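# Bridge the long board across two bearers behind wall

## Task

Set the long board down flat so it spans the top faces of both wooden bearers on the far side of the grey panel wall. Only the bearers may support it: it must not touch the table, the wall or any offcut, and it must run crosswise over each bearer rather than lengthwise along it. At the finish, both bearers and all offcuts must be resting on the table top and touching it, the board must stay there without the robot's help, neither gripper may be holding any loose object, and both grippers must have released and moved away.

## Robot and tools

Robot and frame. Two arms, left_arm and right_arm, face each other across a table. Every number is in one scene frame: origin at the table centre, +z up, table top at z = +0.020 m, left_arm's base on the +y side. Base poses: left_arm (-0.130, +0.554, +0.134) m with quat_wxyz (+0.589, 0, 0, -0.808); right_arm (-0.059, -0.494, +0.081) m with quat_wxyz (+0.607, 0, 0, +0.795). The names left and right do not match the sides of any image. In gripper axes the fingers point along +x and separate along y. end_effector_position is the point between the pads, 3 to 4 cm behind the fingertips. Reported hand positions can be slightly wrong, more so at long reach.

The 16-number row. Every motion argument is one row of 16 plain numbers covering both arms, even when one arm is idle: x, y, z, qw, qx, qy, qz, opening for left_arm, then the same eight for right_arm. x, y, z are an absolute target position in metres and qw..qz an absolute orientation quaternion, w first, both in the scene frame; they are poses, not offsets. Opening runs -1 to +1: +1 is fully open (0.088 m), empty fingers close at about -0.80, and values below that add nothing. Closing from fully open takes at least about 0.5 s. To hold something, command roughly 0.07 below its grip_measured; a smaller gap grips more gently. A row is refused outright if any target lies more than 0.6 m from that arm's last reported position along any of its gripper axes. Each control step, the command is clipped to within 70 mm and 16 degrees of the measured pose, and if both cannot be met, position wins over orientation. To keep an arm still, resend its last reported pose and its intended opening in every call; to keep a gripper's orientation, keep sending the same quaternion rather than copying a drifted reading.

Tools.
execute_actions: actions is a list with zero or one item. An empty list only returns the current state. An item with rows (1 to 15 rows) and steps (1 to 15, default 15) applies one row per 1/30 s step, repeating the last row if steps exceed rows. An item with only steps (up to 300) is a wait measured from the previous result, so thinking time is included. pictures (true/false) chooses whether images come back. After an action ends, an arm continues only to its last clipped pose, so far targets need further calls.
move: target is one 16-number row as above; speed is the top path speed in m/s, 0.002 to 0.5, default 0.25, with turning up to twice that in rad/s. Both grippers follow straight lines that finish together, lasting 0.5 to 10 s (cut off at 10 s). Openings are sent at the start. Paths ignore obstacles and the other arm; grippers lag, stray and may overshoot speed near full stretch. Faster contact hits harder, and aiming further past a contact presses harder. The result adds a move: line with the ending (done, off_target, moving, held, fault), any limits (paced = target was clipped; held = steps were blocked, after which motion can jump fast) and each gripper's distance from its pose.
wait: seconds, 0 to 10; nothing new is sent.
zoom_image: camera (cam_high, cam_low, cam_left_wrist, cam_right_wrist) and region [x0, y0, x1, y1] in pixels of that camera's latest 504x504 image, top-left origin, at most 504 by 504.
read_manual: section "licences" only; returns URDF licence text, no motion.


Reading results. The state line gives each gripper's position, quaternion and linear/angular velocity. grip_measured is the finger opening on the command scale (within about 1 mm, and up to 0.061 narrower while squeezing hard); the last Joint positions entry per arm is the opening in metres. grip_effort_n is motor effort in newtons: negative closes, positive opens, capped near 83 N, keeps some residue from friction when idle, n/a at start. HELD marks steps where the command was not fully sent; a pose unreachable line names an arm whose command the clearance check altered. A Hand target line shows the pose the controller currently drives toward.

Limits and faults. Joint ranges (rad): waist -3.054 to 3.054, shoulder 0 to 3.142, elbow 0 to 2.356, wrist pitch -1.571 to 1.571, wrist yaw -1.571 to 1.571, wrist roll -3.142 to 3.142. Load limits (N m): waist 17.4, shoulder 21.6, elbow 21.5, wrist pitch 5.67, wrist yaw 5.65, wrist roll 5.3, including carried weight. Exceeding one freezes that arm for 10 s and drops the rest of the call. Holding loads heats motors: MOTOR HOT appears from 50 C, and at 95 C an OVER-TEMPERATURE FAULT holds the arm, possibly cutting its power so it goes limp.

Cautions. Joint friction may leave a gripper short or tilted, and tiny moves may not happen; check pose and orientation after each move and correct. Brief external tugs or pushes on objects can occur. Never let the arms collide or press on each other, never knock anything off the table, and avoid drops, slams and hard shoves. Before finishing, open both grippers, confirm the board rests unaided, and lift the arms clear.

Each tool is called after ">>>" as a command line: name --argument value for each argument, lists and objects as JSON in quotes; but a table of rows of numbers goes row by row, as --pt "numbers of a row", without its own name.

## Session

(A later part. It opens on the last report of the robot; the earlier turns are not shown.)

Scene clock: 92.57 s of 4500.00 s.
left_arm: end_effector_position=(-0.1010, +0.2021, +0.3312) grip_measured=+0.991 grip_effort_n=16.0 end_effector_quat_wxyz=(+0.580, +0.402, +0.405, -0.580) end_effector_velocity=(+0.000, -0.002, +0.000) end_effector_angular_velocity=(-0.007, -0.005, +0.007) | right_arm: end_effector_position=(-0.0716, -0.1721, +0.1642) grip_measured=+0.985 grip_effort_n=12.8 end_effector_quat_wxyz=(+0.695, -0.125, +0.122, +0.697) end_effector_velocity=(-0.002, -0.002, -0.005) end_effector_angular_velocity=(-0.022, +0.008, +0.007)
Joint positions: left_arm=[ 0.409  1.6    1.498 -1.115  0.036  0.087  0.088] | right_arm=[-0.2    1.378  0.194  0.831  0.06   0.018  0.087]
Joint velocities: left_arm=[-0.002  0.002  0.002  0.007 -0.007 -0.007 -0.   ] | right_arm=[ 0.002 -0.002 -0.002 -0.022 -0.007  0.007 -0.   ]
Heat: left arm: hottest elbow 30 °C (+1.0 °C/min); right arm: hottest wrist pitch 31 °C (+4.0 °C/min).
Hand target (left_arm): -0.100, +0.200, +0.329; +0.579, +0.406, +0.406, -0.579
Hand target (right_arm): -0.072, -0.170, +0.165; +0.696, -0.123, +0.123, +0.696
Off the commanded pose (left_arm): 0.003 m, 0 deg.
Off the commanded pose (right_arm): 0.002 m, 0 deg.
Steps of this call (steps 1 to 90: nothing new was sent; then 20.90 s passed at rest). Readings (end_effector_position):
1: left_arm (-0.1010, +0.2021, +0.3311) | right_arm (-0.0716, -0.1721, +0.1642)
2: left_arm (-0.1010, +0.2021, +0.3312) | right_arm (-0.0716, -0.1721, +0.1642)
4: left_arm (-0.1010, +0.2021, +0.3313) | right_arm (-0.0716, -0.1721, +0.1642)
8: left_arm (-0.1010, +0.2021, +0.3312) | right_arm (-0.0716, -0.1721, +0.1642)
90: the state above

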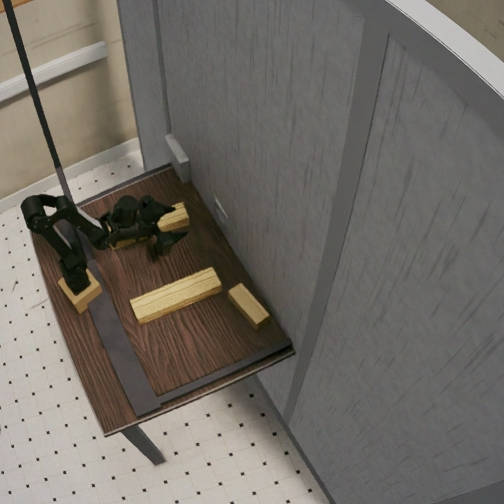

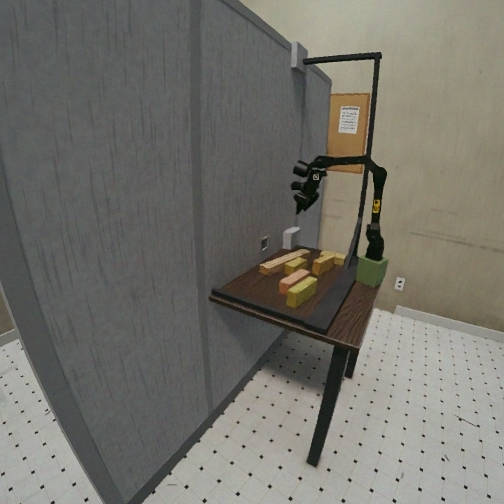

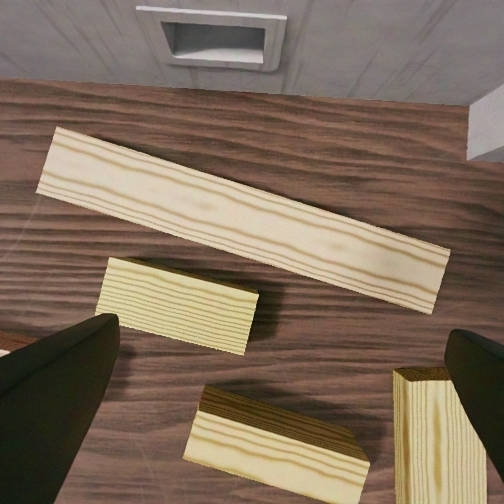

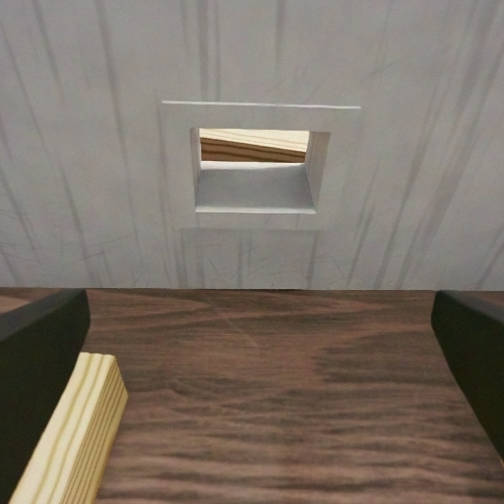

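>>> move --target '[-0.095,0.142,0.13,0.8985,0.0552,0.419,-0.1183,0.8,-0.072,-0.17,0.165,0.696,-0.123,0.123,0.696,1]' --speed 0.3

Scene clock: 100.37 s of 4500.00 s.
left_arm: end_effector_position=(-0.0940, +0.1417, +0.1353) grip_measured=+0.803 grip_effort_n=-14.2 end_effector_quat_wxyz=(+0.897, +0.051, +0.421, -0.121) end_effector_velocity=(+0.001, +0.006, -0.002) end_effector_angular_velocity=(+0.026, -0.009, +0.015) | right_arm: end_effector_position=(-0.0716, -0.1721, +0.1642) grip_measured=+0.985 grip_effort_n=12.8 end_effector_quat_wxyz=(+0.695, -0.125, +0.122, +0.697) end_effector_velocity=(-0.000, -0.004, -0.006) end_effector_angular_velocity=(-0.027, -0.006, +0.007)
Joint positions: left_arm=[ 0.166  2.178  1.369 -0.656 -0.687 -1.421  0.078] | right_arm=[-0.2    1.378  0.194  0.831  0.06   0.018  0.087]
Joint velocities: left_arm=[-0.002  0.007  0.002 -0.037 -0.007 -0.022  0.   ] | right_arm=[-0.002 -0.002 -0.007 -0.022 -0.007 -0.007 -0.   ]
Heat: left arm: hottest elbow 31 °C (+2.0 °C/min); right arm: hottest wrist pitch 31 °C (+3.0 °C/min).
Hand target (left_arm): -0.095, +0.142, +0.130; +0.898, +0.056, +0.420, -0.118
Hand target (right_arm): -0.072, -0.170, +0.165; +0.696, -0.123, +0.123, +0.696
Off the commanded pose (left_arm): 0.005 m, 1 deg.
Off the commanded pose (right_arm): 0.002 m, 0 deg.
After step 90, 2.03 s passed at rest.
move: done

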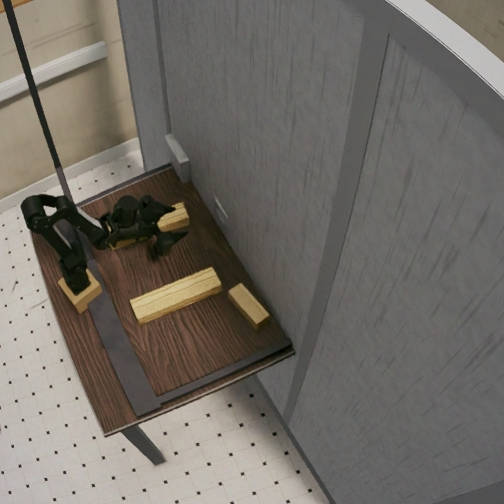

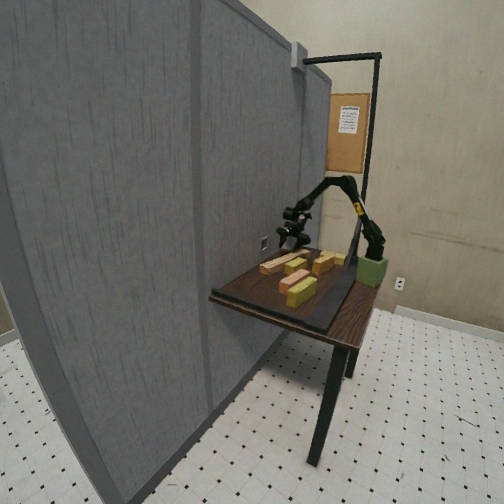

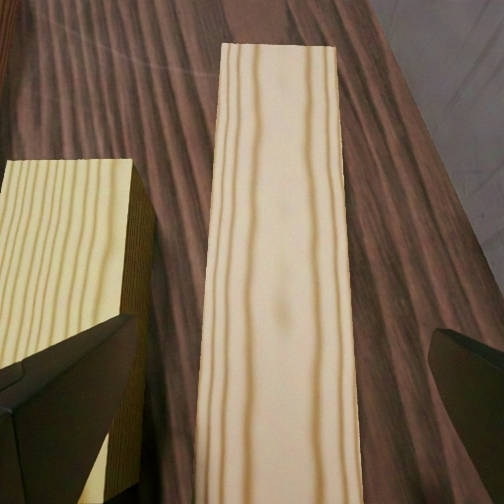

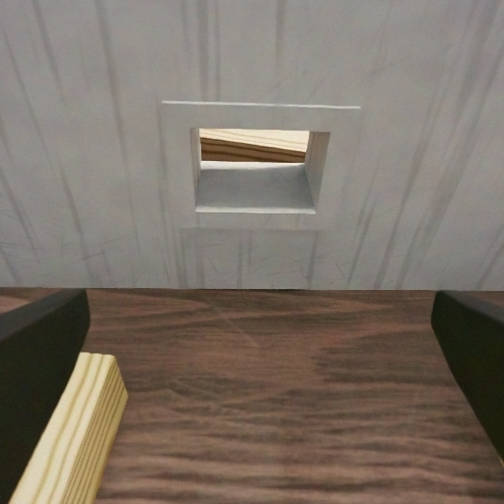

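>>> move --target '[-0.103,0.142,0.085,0.8985,0.0552,0.419,-0.1183,0.72,-0.072,-0.17,0.165,0.696,-0.123,0.123,0.696,1]' --speed 0.1

Scene clock: 105.57 s of 4500.00 s.
left_arm: end_effector_position=(-0.1026, +0.1386, +0.0928) grip_measured=+0.723 grip_effort_n=-14.2 end_effector_quat_wxyz=(+0.898, +0.048, +0.420, -0.122) end_effector_velocity=(-0.002, +0.002, -0.000) end_effector_angular_velocity=(+0.004, +0.007, +0.002) | right_arm: end_effector_position=(-0.0716, -0.1721, +0.1642) grip_measured=+0.985 grip_effort_n=12.8 end_effector_quat_wxyz=(+0.695, -0.125, +0.122, +0.697) end_effector_velocity=(+0.002, -0.001, -0.000) end_effector_angular_velocity=(-0.002, -0.010, -0.007)
Joint positions: left_arm=[ 0.145  2.287  1.355 -0.543 -0.692 -1.448  0.074] | right_arm=[-0.2    1.378  0.194  0.831  0.06   0.018  0.087]
Joint velocities: left_arm=[-0.002 -0.002 -0.002 -0.007  0.007 -0.007 -0.   ] | right_arm=[-0.002 -0.007 -0.002 -0.007  0.007 -0.007 -0.   ]
Heat: left arm: hottest elbow 31 °C (+2.0 °C/min); right arm: hottest wrist pitch 31 °C (+3.0 °C/min).
Hand target (left_arm): -0.103, +0.142, +0.085; +0.898, +0.055, +0.419, -0.118
Hand target (right_arm): -0.072, -0.170, +0.165; +0.696, -0.123, +0.123, +0.696
Off the commanded pose (left_arm): 0.009 m, 1 deg.
Off the commanded pose (right_arm): 0.002 m, 0 deg.
After step 90, 1.30 s passed at rest.
move: off_target (left_arm)

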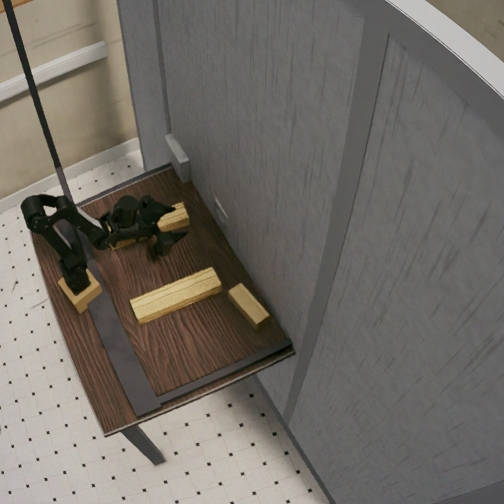

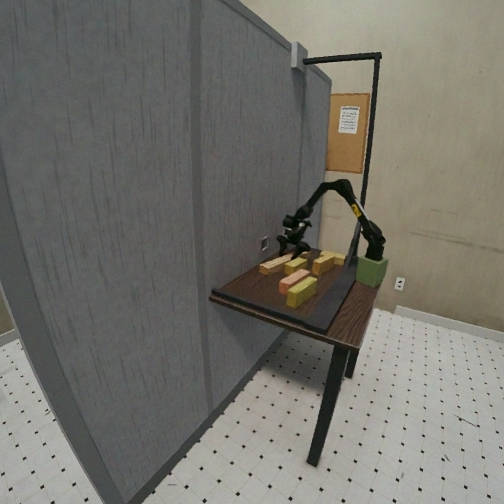

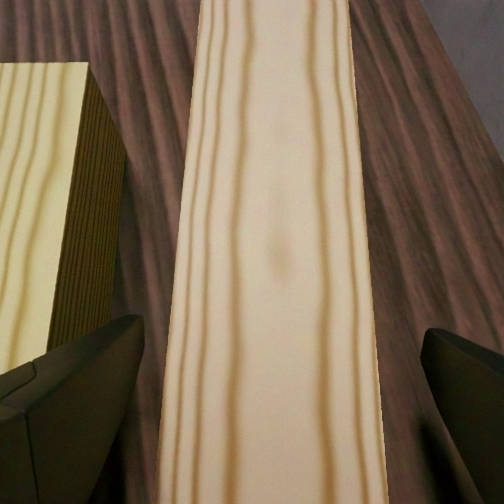

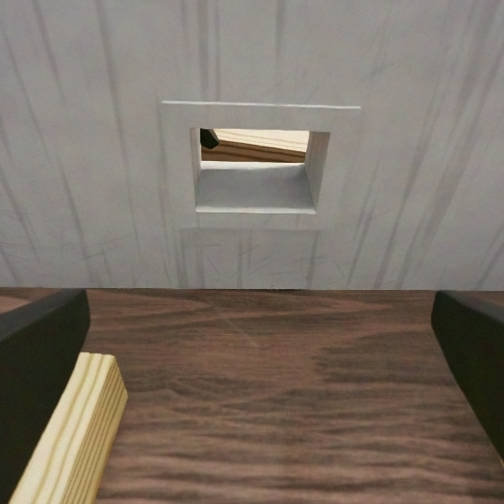

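>>> move --target '[-0.103,0.144,0.050,0.8985,0.0552,0.419,-0.1183,0.68,-0.072,-0.17,0.165,0.696,-0.123,0.123,0.696,1]' --speed 0.05

Scene clock: 109.10 s of 4500.00 s.
left_arm: end_effector_position=(-0.1029, +0.1392, +0.0584) grip_measured=+0.683 grip_effort_n=-13.7 end_effector_quat_wxyz=(+0.898, +0.046, +0.420, -0.123) end_effector_velocity=(-0.000, +0.001, +0.000) end_effector_angular_velocity=(+0.001, -0.007, +0.004) | right_arm: end_effector_position=(-0.0716, -0.1721, +0.1642) grip_measured=+0.985 grip_effort_n=12.8 end_effector_quat_wxyz=(+0.695, -0.125, +0.122, +0.697) end_effector_velocity=(+0.001, -0.001, -0.000) end_effector_angular_velocity=(-0.003, -0.005, +0.002)
Joint positions: left_arm=[ 0.143  2.373  1.339 -0.439 -0.694 -1.45   0.072] | right_arm=[-0.2    1.378  0.194  0.831  0.06   0.018  0.087]
Joint velocities: left_arm=[-0.002  0.002  0.002 -0.007 -0.007 -0.007  0.   ] | right_arm=[-0.007 -0.007 -0.002 -0.007 -0.007 -0.007  0.   ]
Heat: left arm: hottest shoulder 30 °C (+1.0 °C/min); right arm: hottest wrist pitch 31 °C (+2.0 °C/min).
Hand target (left_arm): -0.103, +0.144, +0.050; +0.899, +0.055, +0.419, -0.118
Hand target (right_arm): -0.072, -0.170, +0.165; +0.696, -0.123, +0.123, +0.696
Off the commanded pose (left_arm): 0.010 m, 1 deg.
Off the commanded pose (right_arm): 0.002 m, 0 deg.
move: off_target (left_arm)

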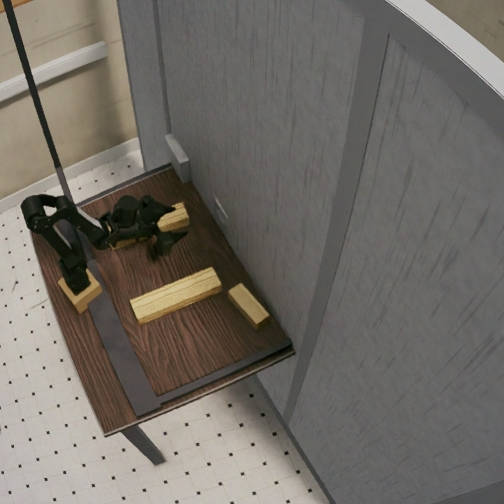

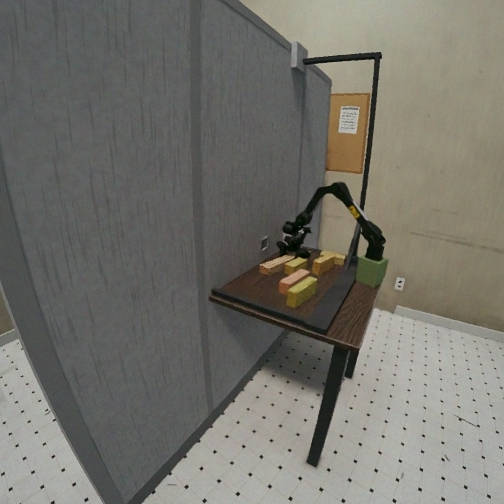

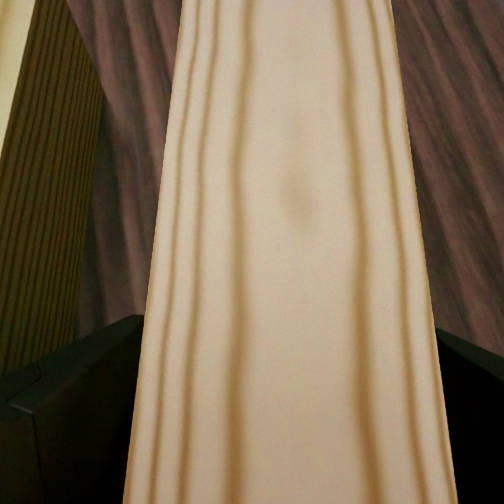

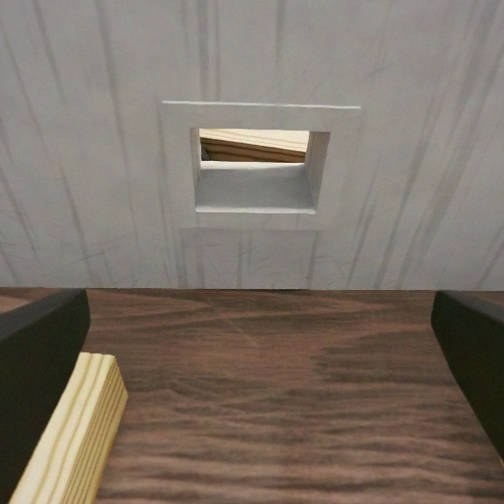

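>>> move --target '[-0.103,0.143,0.048,0.8985,0.0552,0.419,-0.1183,0.15,-0.072,-0.17,0.165,0.696,-0.123,0.123,0.696,1]' --speed 0.05

>>> move --target '[-0.103,0.16,0.16,0.8985,0.0552,0.419,-0.1183,0.15,-0.072,-0.17,0.165,0.696,-0.123,0.123,0.696,1]' --speed 0.12

Scene clock: 114.50 s of 4500.00 s.
left_arm: end_effector_position=(-0.1028, +0.1393, +0.0579) grip_measured=+0.309 grip_effort_n=-83.5 end_effector_quat_wxyz=(+0.899, +0.046, +0.419, -0.122) end_effector_velocity=(-0.000, -0.000, +0.002) end_effector_angular_velocity=(-0.003, -0.006, +0.004) | right_arm: end_effector_position=(-0.0716, -0.1721, +0.1642) grip_measured=+0.985 grip_effort_n=12.8 end_effector_quat_wxyz=(+0.695, -0.125, +0.122, +0.697) end_effector_velocity=(-0.000, -0.001, -0.002) end_effector_angular_velocity=(-0.007, -0.005, +0.007)
Joint positions: left_arm=[ 0.143  2.375  1.339 -0.438 -0.696 -1.45   0.054] | right_arm=[-0.2    1.378  0.194  0.831  0.06   0.018  0.087]
Joint velocities: left_arm=[-0.002 -0.002  0.002 -0.007 -0.007 -0.007 -0.   ] | right_arm=[-0.002 -0.002 -0.002 -0.007 -0.007 -0.007 -0.   ]
Heat: left arm: hottest shoulder 30 °C (+0.0 °C/min); right arm: hottest wrist pitch 31 °C (+2.0 °C/min).
Hand target (left_arm): -0.103, +0.143, +0.048; +0.899, +0.055, +0.419, -0.118
Hand target (right_arm): -0.072, -0.170, +0.165; +0.696, -0.123, +0.123, +0.696
Off the commanded pose (left_arm): 0.011 m, 1 deg.
Off the commanded pose (right_arm): 0.002 m, 0 deg.
After step 90, 1.70 s passed at rest.
move: off_target (left_arm)

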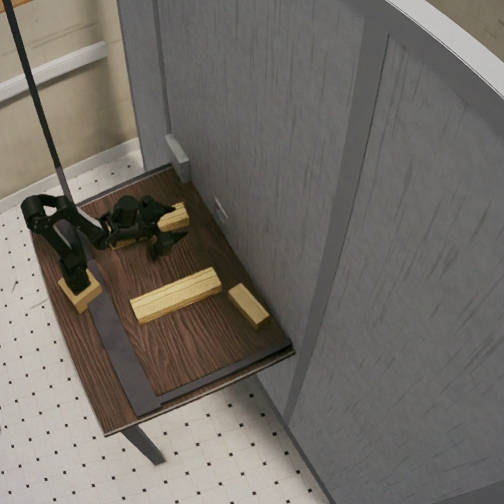

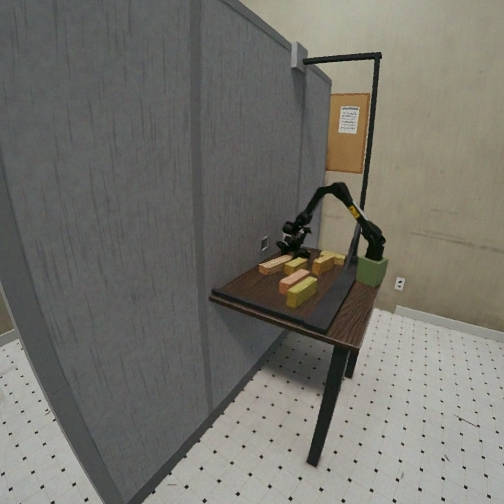

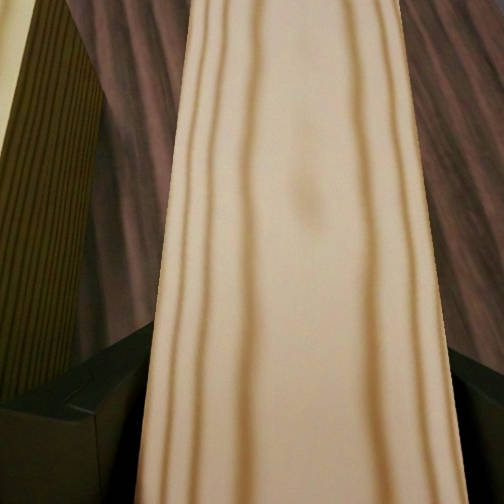

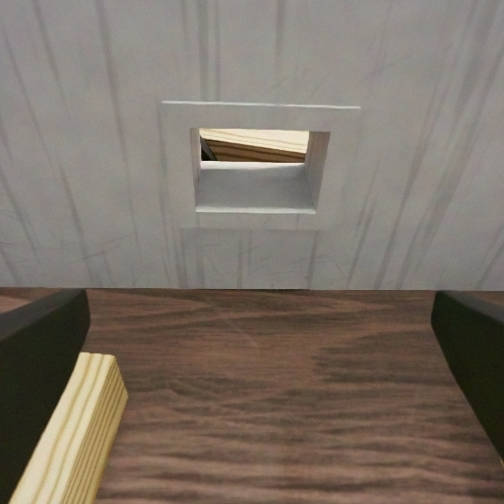

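Scene clock: 115.80 s of 4500.00 s.
left_arm: end_effector_position=(-0.1015, +0.1656, +0.1473) grip_measured=+0.309 grip_effort_n=-83.5 end_effector_quat_wxyz=(+0.897, +0.072, +0.421, -0.111) end_effector_velocity=(+0.002, +0.001, +0.002) end_effector_angular_velocity=(+0.008, -0.024, -0.007) | right_arm: end_effector_position=(-0.0716, -0.1721, +0.1642) grip_measured=+0.985 grip_effort_n=12.8 end_effector_quat_wxyz=(+0.695, -0.125, +0.122, +0.697) end_effector_velocity=(+0.002, -0.001, -0.000) end_effector_angular_velocity=(-0.002, -0.010, -0.007)
Joint positions: left_arm=[ 0.137  2.113  1.321 -0.743 -0.689 -1.459  0.054] | right_arm=[-0.2    1.378  0.194  0.831  0.06   0.018  0.087]
Joint velocities: left_arm=[-0.002 -0.002 -0.002 -0.007 -0.022  0.007 -0.   ] | right_arm=[-0.002 -0.007 -0.002 -0.007  0.007 -0.007 -0.   ]
Heat: left arm: hottest shoulder 31 °C (+1.0 °C/min); right arm: hottest wrist pitch 31 °C (+2.0 °C/min).
Hand target (left_arm): -0.103, +0.160, +0.160; +0.898, +0.055, +0.419, -0.118
Hand target (right_arm): -0.072, -0.170, +0.165; +0.696, -0.123, +0.123, +0.696
Off the commanded pose (left_arm): 0.014 m, 2 deg.
Off the commanded pose (right_arm): 0.002 m, 0 deg.
move: off_target (left_arm)

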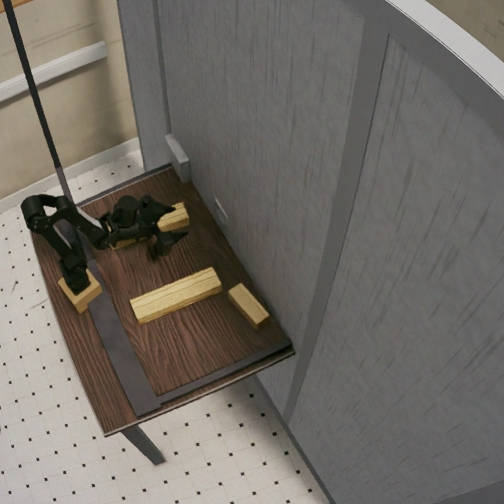

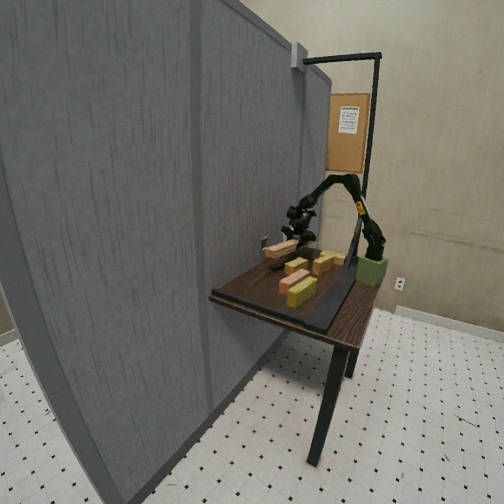

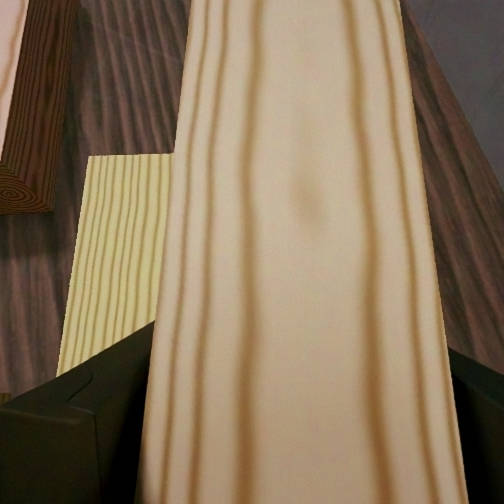

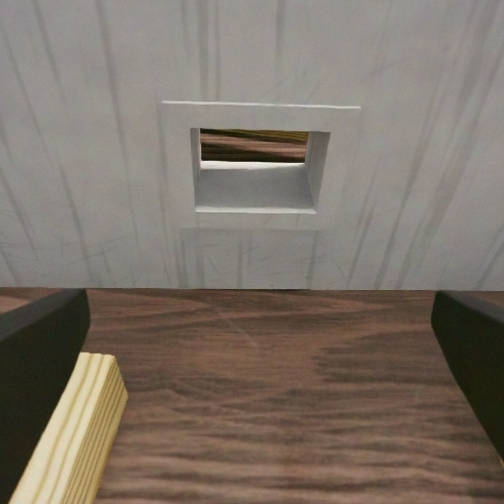

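>>> move --target '[-0.066,0.25,0.155,0.644,0.290,0.284,-0.649,0.15,-0.072,-0.17,0.165,0.696,-0.123,0.123,0.696,1]' --speed 0.25

>>> move --target '[-0.066,0.215,0.143,0.644,0.290,0.284,-0.649,0.15,-0.072,-0.17,0.165,0.696,-0.123,0.123,0.696,1]' --speed 0.06

Scene clock: 123.13 s of 4500.00 s.
left_arm: end_effector_position=(-0.0667, +0.2520, +0.1496) grip_measured=+0.309 grip_effort_n=-83.5 end_effector_quat_wxyz=(+0.642, +0.296, +0.291, -0.645) end_effector_velocity=(-0.001, +0.001, -0.001) end_effector_angular_velocity=(+0.005, +0.003, -0.008) | right_arm: end_effector_position=(-0.0716, -0.1721, +0.1642) grip_measured=+0.985 grip_effort_n=12.8 end_effector_quat_wxyz=(+0.695, -0.125, +0.122, +0.697) end_effector_velocity=(+0.002, -0.003, -0.003) end_effector_angular_velocity=(-0.012, +0.004, -0.012)
Joint positions: left_arm=[0.613 1.489 0.425 0.184 0.197 0.239 0.054] | right_arm=[-0.2    1.378  0.194  0.831  0.06   0.018  0.087]
Joint velocities: left_arm=[ 0.002  0.002  0.002 -0.007  0.007  0.007 -0.   ] | right_arm=[-0.002 -0.002 -0.007 -0.007  0.007  0.007  0.   ]
Heat: left arm: hottest shoulder 32 °C (+2.0 °C/min); right arm: hottest wrist pitch 32 °C (+2.0 °C/min).
Hand target (left_arm): -0.066, +0.250, +0.156; +0.644, +0.291, +0.281, -0.649
Hand target (right_arm): -0.072, -0.170, +0.165; +0.696, -0.123, +0.123, +0.696
Off the commanded pose (left_arm): 0.006 m, 1 deg.
Off the commanded pose (right_arm): 0.002 m, 0 deg.
After step 90, 1.20 s passed at rest.
move: done

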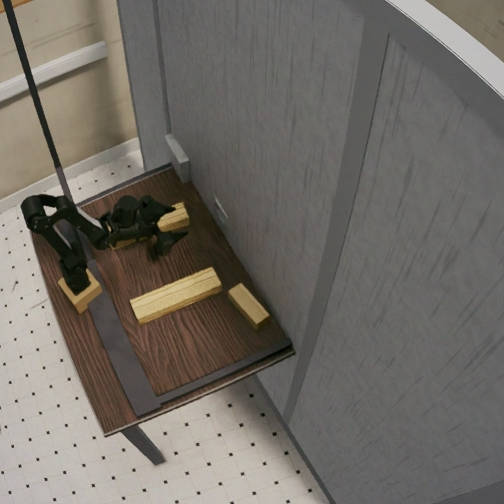

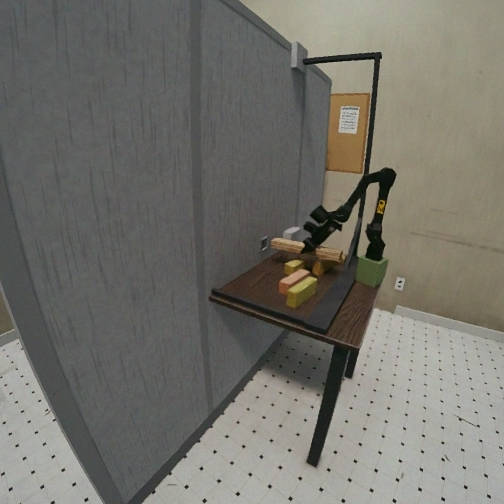

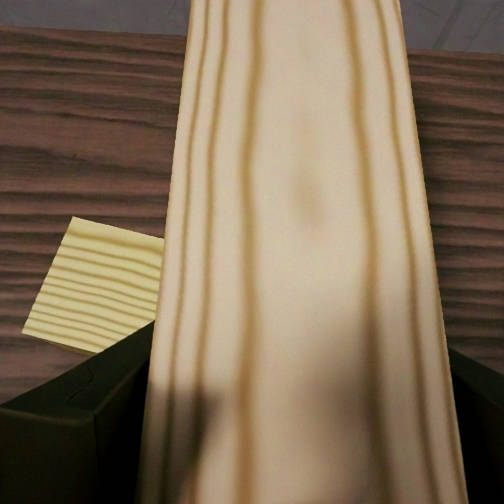

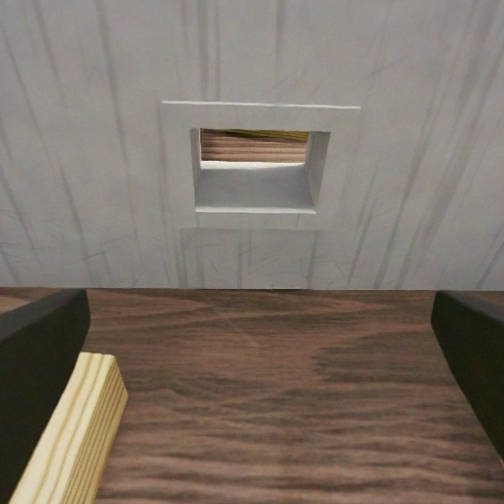

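Scene clock: 124.13 s of 4500.00 s.
left_arm: end_effector_position=(-0.0666, +0.2212, +0.1396) grip_measured=+0.309 grip_effort_n=-83.5 end_effector_quat_wxyz=(+0.641, +0.294, +0.290, -0.647) end_effector_velocity=(-0.001, +0.004, -0.006) end_effector_angular_velocity=(+0.032, +0.008, +0.008) | right_arm: end_effector_position=(-0.0716, -0.1721, +0.1642) grip_measured=+0.985 grip_effort_n=12.8 end_effector_quat_wxyz=(+0.695, -0.125, +0.122, +0.697) end_effector_velocity=(-0.000, -0.001, -0.002) end_effector_angular_velocity=(-0.007, -0.019, +0.012)
Joint positions: left_arm=[0.579 1.646 0.516 0.26  0.18  0.212 0.054] | right_arm=[-0.2    1.378  0.194  0.831  0.06   0.018  0.087]
Joint velocities: left_arm=[-0.002  0.012  0.002 -0.022 -0.007 -0.007 -0.   ] | right_arm=[-0.002 -0.002 -0.002 -0.007 -0.007 -0.022 -0.   ]
Heat: left arm: hottest shoulder 32 °C (+2.0 °C/min); right arm: hottest wrist pitch 32 °C (+2.0 °C/min).
Hand target (left_arm): -0.066, +0.215, +0.143; +0.644, +0.290, +0.284, -0.649
Hand target (right_arm): -0.072, -0.170, +0.165; +0.696, -0.123, +0.123, +0.696
Off the commanded pose (left_arm): 0.007 m, 1 deg.
Off the commanded pose (right_arm): 0.002 m, 0 deg.
move: done

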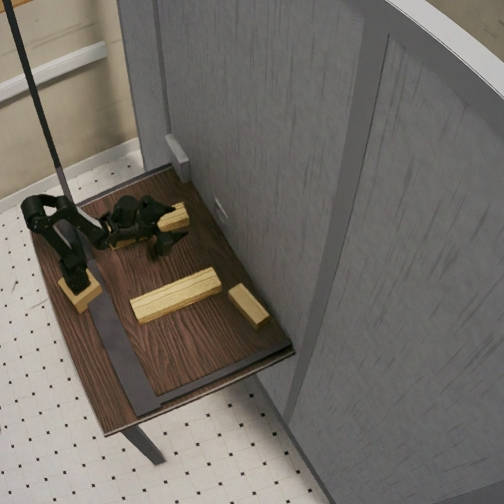

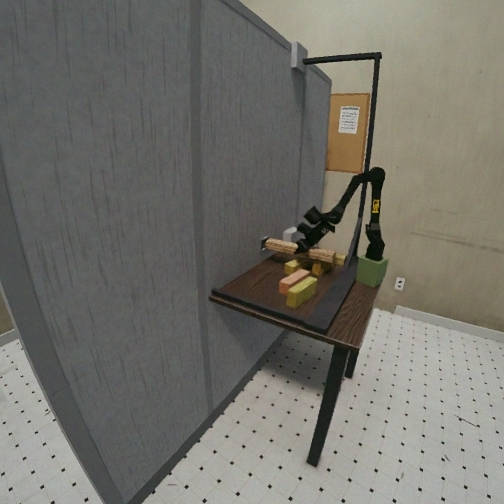

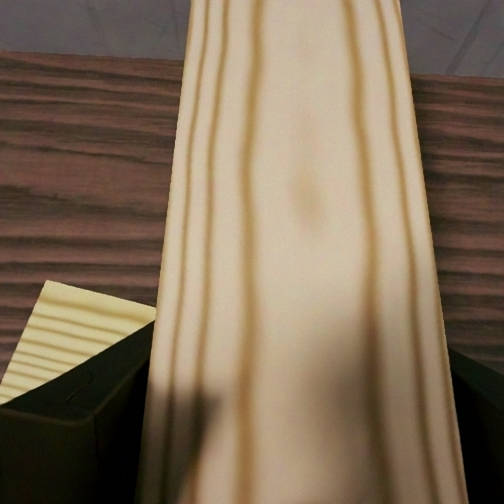

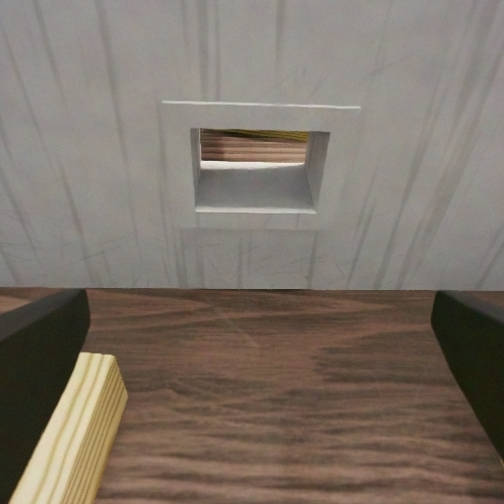

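>>> zoom_image --camera "cam_low" --region '[245,200,365,290]'

Region (245, 200, 365, 290) of cam_low's 504x504 image, scaled by 4.200, with more detail than that image has; it fills the top 378 rows of this view, and the rest is white.

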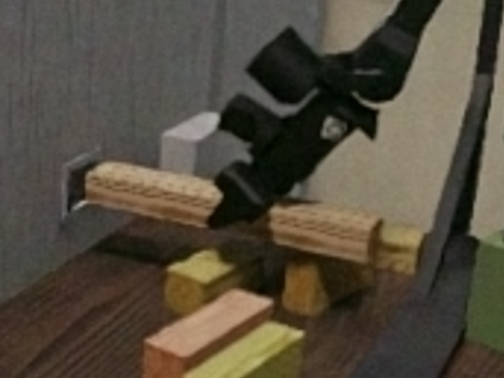

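>>> move --target '[-0.066,0.208,0.137,0.642,0.294,0.288,-0.647,0.15,-0.072,-0.17,0.13,0.696,-0.123,0.123,0.696,1]' --speed 0.05

Scene clock: 132.77 s of 4500.00 s.
left_arm: end_effector_position=(-0.0665, +0.2139, +0.1338) grip_measured=+0.309 grip_effort_n=-83.5 end_effector_quat_wxyz=(+0.639, +0.298, +0.294, -0.645) end_effector_velocity=(-0.004, -0.000, -0.001) end_effector_angular_velocity=(+0.006, +0.012, -0.006) | right_arm: end_effector_position=(-0.0719, -0.1680, +0.1337) grip_measured=+0.985 grip_effort_n=12.8 end_effector_quat_wxyz=(+0.696, -0.121, +0.118, +0.698) end_effector_velocity=(-0.000, -0.000, -0.006) end_effector_angular_velocity=(-0.007, -0.005, +0.007)
Joint positions: left_arm=[0.57  1.694 0.545 0.268 0.171 0.207 0.054] | right_arm=[-0.2    1.668  0.159  1.168  0.06   0.018  0.087]
Joint velocities: left_arm=[-0.007  0.002  0.002 -0.007  0.007 -0.007 -0.   ] | right_arm=[-0.002  0.042 -0.002  0.037 -0.007 -0.007  0.   ]
Heat: left arm: hottest shoulder 31 °C (+1.0 °C/min); right arm: hottest wrist pitch 32 °C (+2.0 °C/min).
Hand target (left_arm): -0.066, +0.208, +0.137; +0.642, +0.294, +0.288, -0.647
Hand target (right_arm): -0.072, -0.170, +0.130; +0.696, -0.123, +0.123, +0.696
Off the commanded pose (left_arm): 0.007 m, 1 deg.
Off the commanded pose (right_arm): 0.004 m, 1 deg.
After step 90, 4.63 s passed at rest.
move: done

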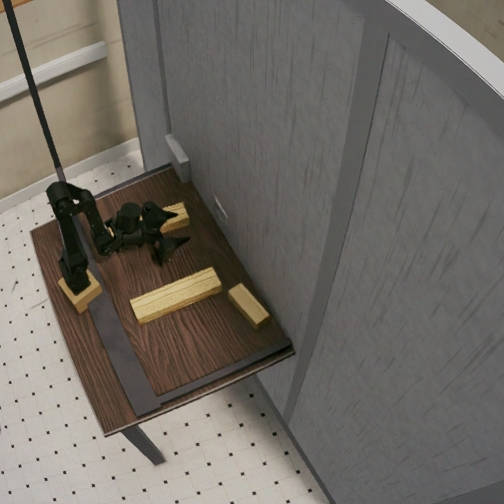

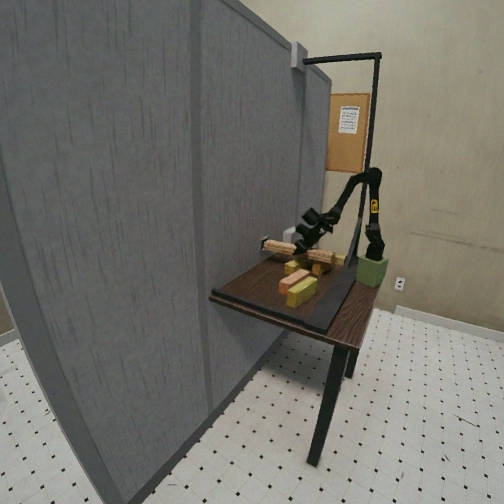

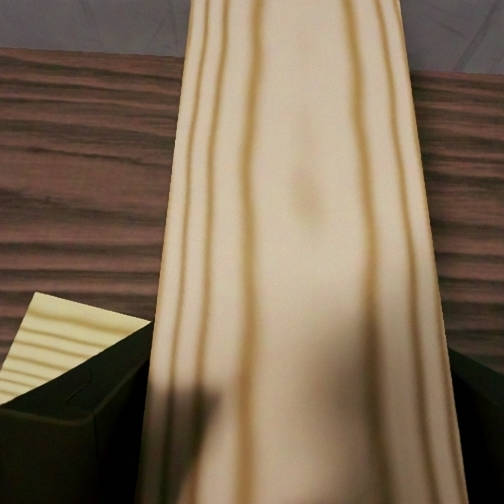

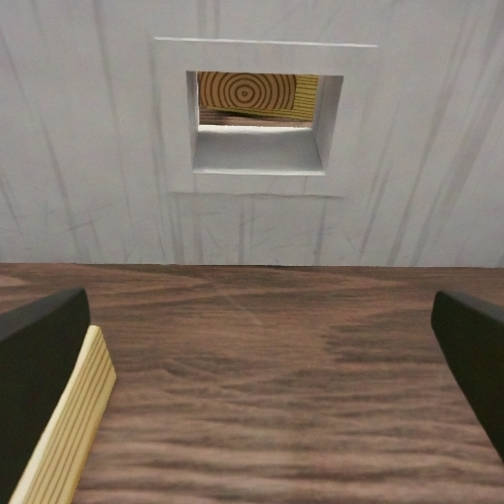

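>>> move --target '[-0.0595,0.204,0.137,0.642,0.294,0.288,-0.647,0.15,-0.072,-0.17,0.13,0.696,-0.123,0.123,0.696,1]' --speed 0.03

>>> zoom_image --camera "cam_right_wrist" --region '[150,30,390,200]'

Scene clock: 137.27 s of 4500.00 s.
left_arm: end_effector_position=(-0.0615, +0.2090, +0.1342) grip_measured=+0.309 grip_effort_n=-83.5 end_effector_quat_wxyz=(+0.641, +0.297, +0.293, -0.645) end_effector_velocity=(+0.003, -0.001, +0.000) end_effector_angular_velocity=(-0.003, -0.023, +0.006) | right_arm: end_effector_position=(-0.0719, -0.1679, +0.1336) grip_measured=+0.985 grip_effort_n=12.8 end_effector_quat_wxyz=(+0.696, -0.121, +0.118, +0.698) end_effector_velocity=(+0.002, -0.001, -0.003) end_effector_angular_velocity=(-0.012, -0.010, -0.007)
Joint positions: left_arm=[0.583 1.712 0.568 0.264 0.178 0.215 0.054] | right_arm=[-0.2    1.672  0.159  1.174  0.06   0.018  0.087]
Joint velocities: left_arm=[-0.002  0.002  0.002  0.007 -0.022  0.007 -0.   ] | right_arm=[-0.002  0.002 -0.002 -0.007  0.007 -0.007 -0.   ]
Heat: left arm: hottest shoulder 31 °C (+1.0 °C/min); right arm: hottest wrist pitch 32 °C (+2.0 °C/min).
Hand target (left_arm): -0.060, +0.204, +0.137; +0.642, +0.294, +0.288, -0.647
Hand target (right_arm): -0.072, -0.170, +0.130; +0.696, -0.123, +0.123, +0.696
Off the commanded pose (left_arm): 0.006 m, 1 deg.
Off the commanded pose (right_arm): 0.004 m, 1 deg.
After step 90, 0.77 s passed at rest.
move: done

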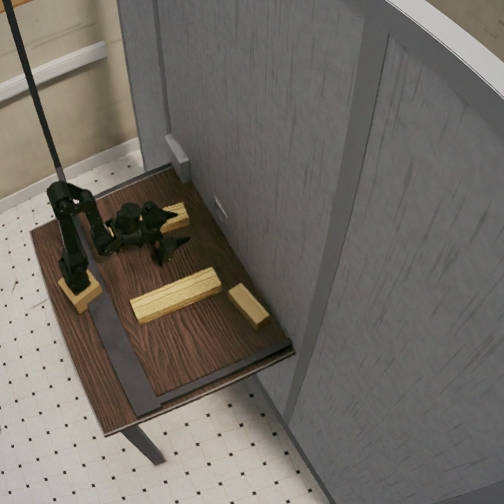

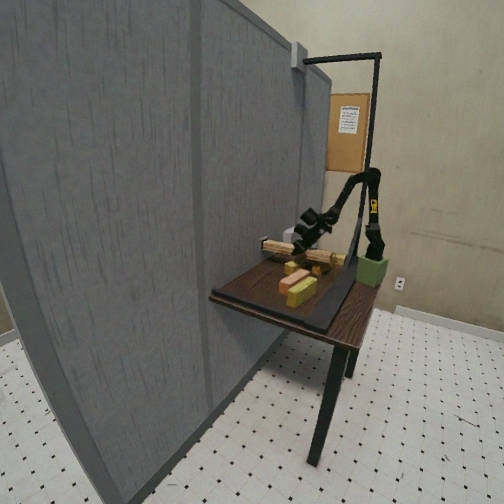

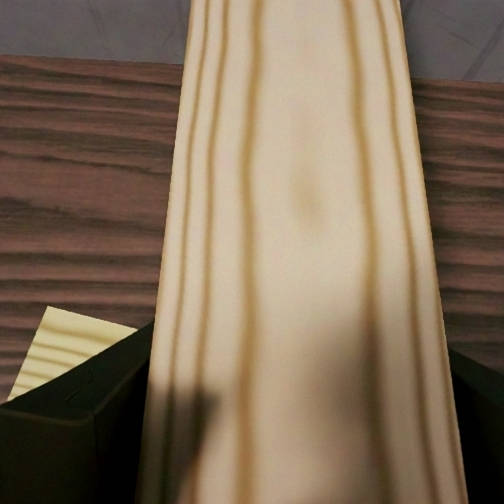

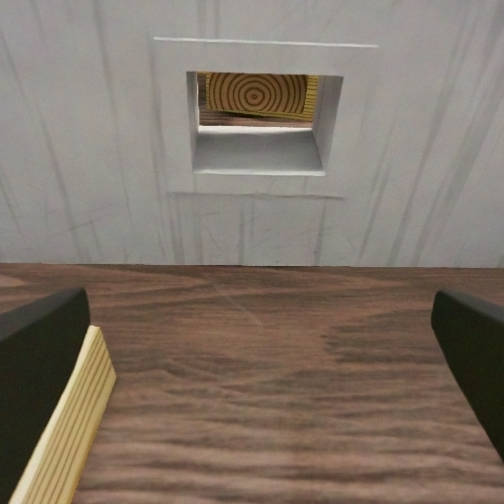

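Region (150, 30, 390, 200) of cam_right_wrist's 504x504 image, scaled by 2.100, with more detail than that image has; it fills the top 357 rows of this view, and the rest is white.

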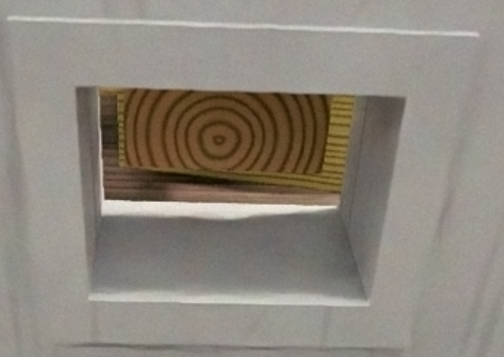

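>>> move --target '[-0.0615,0.16,0.1345,0.642,0.294,0.288,-0.647,0.15,-0.072,-0.17,0.13,0.696,-0.123,0.123,0.696,1]' --speed 0.025

Scene clock: 142.27 s of 4500.00 s.
left_arm: end_effector_position=(-0.0615, +0.1653, +0.1324) grip_measured=+0.309 grip_effort_n=-83.5 end_effector_quat_wxyz=(+0.640, +0.297, +0.292, -0.646) end_effector_velocity=(+0.000, -0.001, +0.000) end_effector_angular_velocity=(+0.004, -0.000, +0.008) | right_arm: end_effector_position=(-0.0719, -0.1681, +0.1335) grip_measured=+0.985 grip_effort_n=12.3 end_effector_quat_wxyz=(+0.696, -0.121, +0.118, +0.698) end_effector_velocity=(+0.002, -0.001, -0.003) end_effector_angular_velocity=(-0.012, +0.004, -0.012)
Joint positions: left_arm=[0.545 1.849 0.738 0.238 0.155 0.188 0.054] | right_arm=[-0.2    1.672  0.158  1.175  0.06   0.018  0.087]
Joint velocities: left_arm=[-0.002  0.002  0.007 -0.007 -0.007 -0.007 -0.   ] | right_arm=[-0.002  0.002 -0.002 -0.007  0.007  0.007 -0.   ]
Heat: left arm: hottest shoulder 31 °C (+1.0 °C/min); right arm: hottest wrist pitch 32 °C (+1.0 °C/min).
Hand target (left_arm): -0.061, +0.160, +0.135; +0.642, +0.294, +0.288, -0.647
Hand target (right_arm): -0.072, -0.170, +0.130; +0.696, -0.123, +0.123, +0.696
Off the commanded pose (left_arm): 0.006 m, 1 deg.
Off the commanded pose (right_arm): 0.004 m, 1 deg.
move: done

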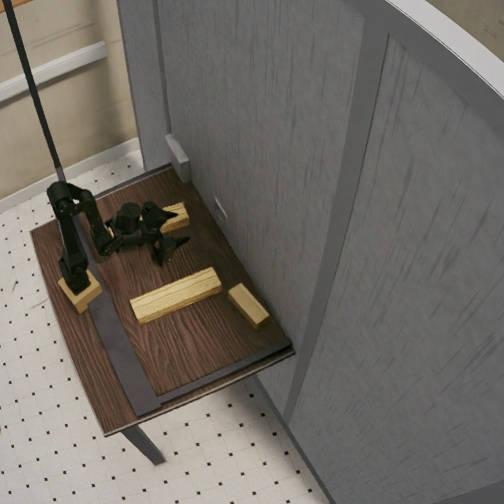

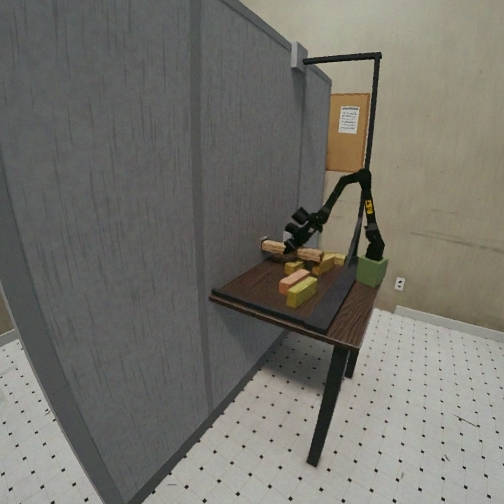

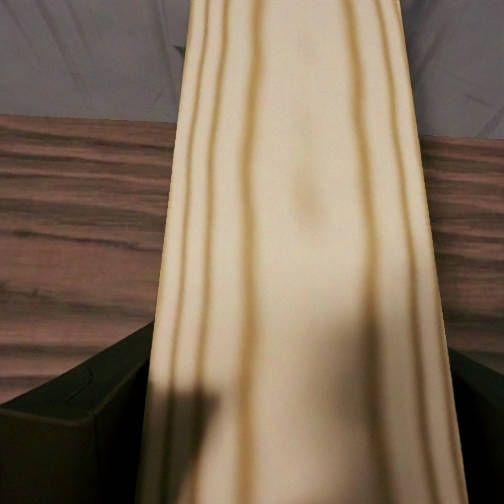

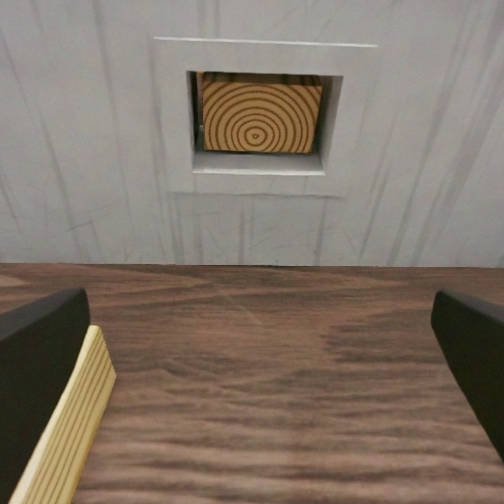

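Clean. Continue, with the right arm moving to p50.

>>> move --target '[-0.0615,0.068,0.136,0.642,0.294,0.288,-0.647,0.15,-0.072,-0.135,0.135,0.641,-0.299,0.299,0.641,1]' --speed 0.07

Scene clock: 148.00 s of 4500.00 s.
left_arm: end_effector_position=(-0.0612, +0.0733, +0.1343) grip_measured=+0.309 grip_effort_n=-83.5 end_effector_quat_wxyz=(+0.640, +0.297, +0.292, -0.646) end_effector_velocity=(-0.000, +0.002, -0.004) end_effector_angular_velocity=(+0.023, +0.013, +0.019) | right_arm: end_effector_position=(-0.0726, -0.1373, +0.1348) grip_measured=+0.985 grip_effort_n=12.8 end_effector_quat_wxyz=(+0.642, -0.301, +0.296, +0.640) end_effector_velocity=(+0.002, +0.000, +0.000) end_effector_angular_velocity=(-0.012, -0.020, +0.010)
Joint positions: left_arm=[0.491 2.103 1.151 0.085 0.121 0.147 0.054] | right_arm=[-0.212  1.538  0.677 -0.011  0.041  0.037  0.087]
Joint velocities: left_arm=[-0.002  0.007  0.007 -0.022 -0.007 -0.022 -0.   ] | right_arm=[-0.002  0.002  0.012 -0.022  0.007 -0.022 -0.   ]
Heat: left arm: hottest shoulder 31 °C (+1.0 °C/min); right arm: hottest wrist pitch 32 °C (+1.0 °C/min).
Hand target (left_arm): -0.062, +0.068, +0.136; +0.642, +0.294, +0.288, -0.647
Hand target (right_arm): -0.072, -0.135, +0.135; +0.642, -0.298, +0.300, +0.639
Off the commanded pose (left_arm): 0.006 m, 1 deg.
Off the commanded pose (right_arm): 0.002 m, 0 deg.
move: done

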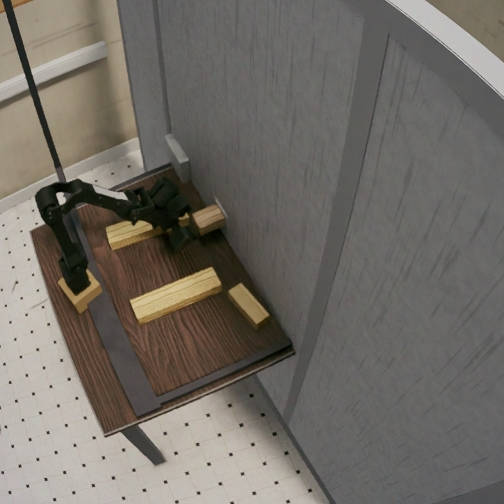

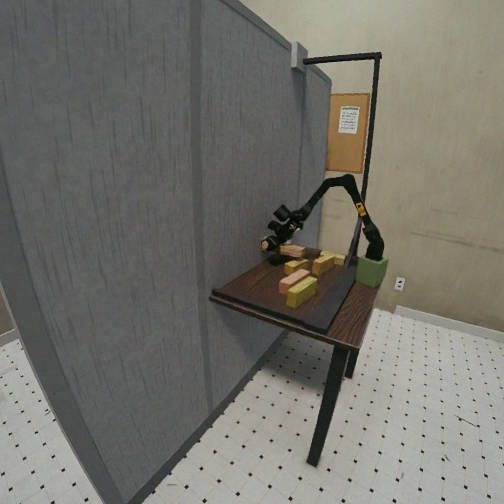

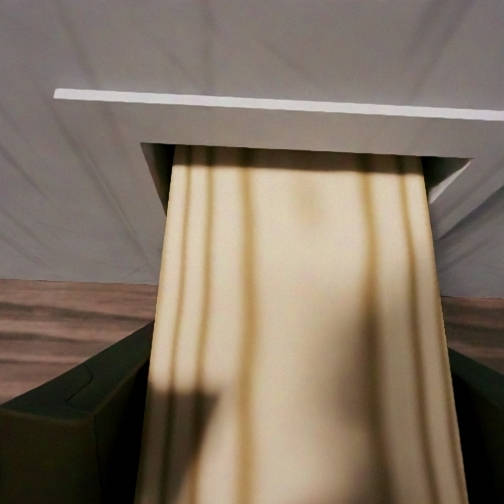

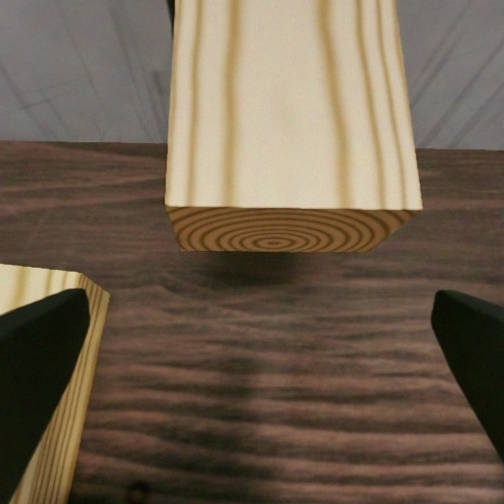

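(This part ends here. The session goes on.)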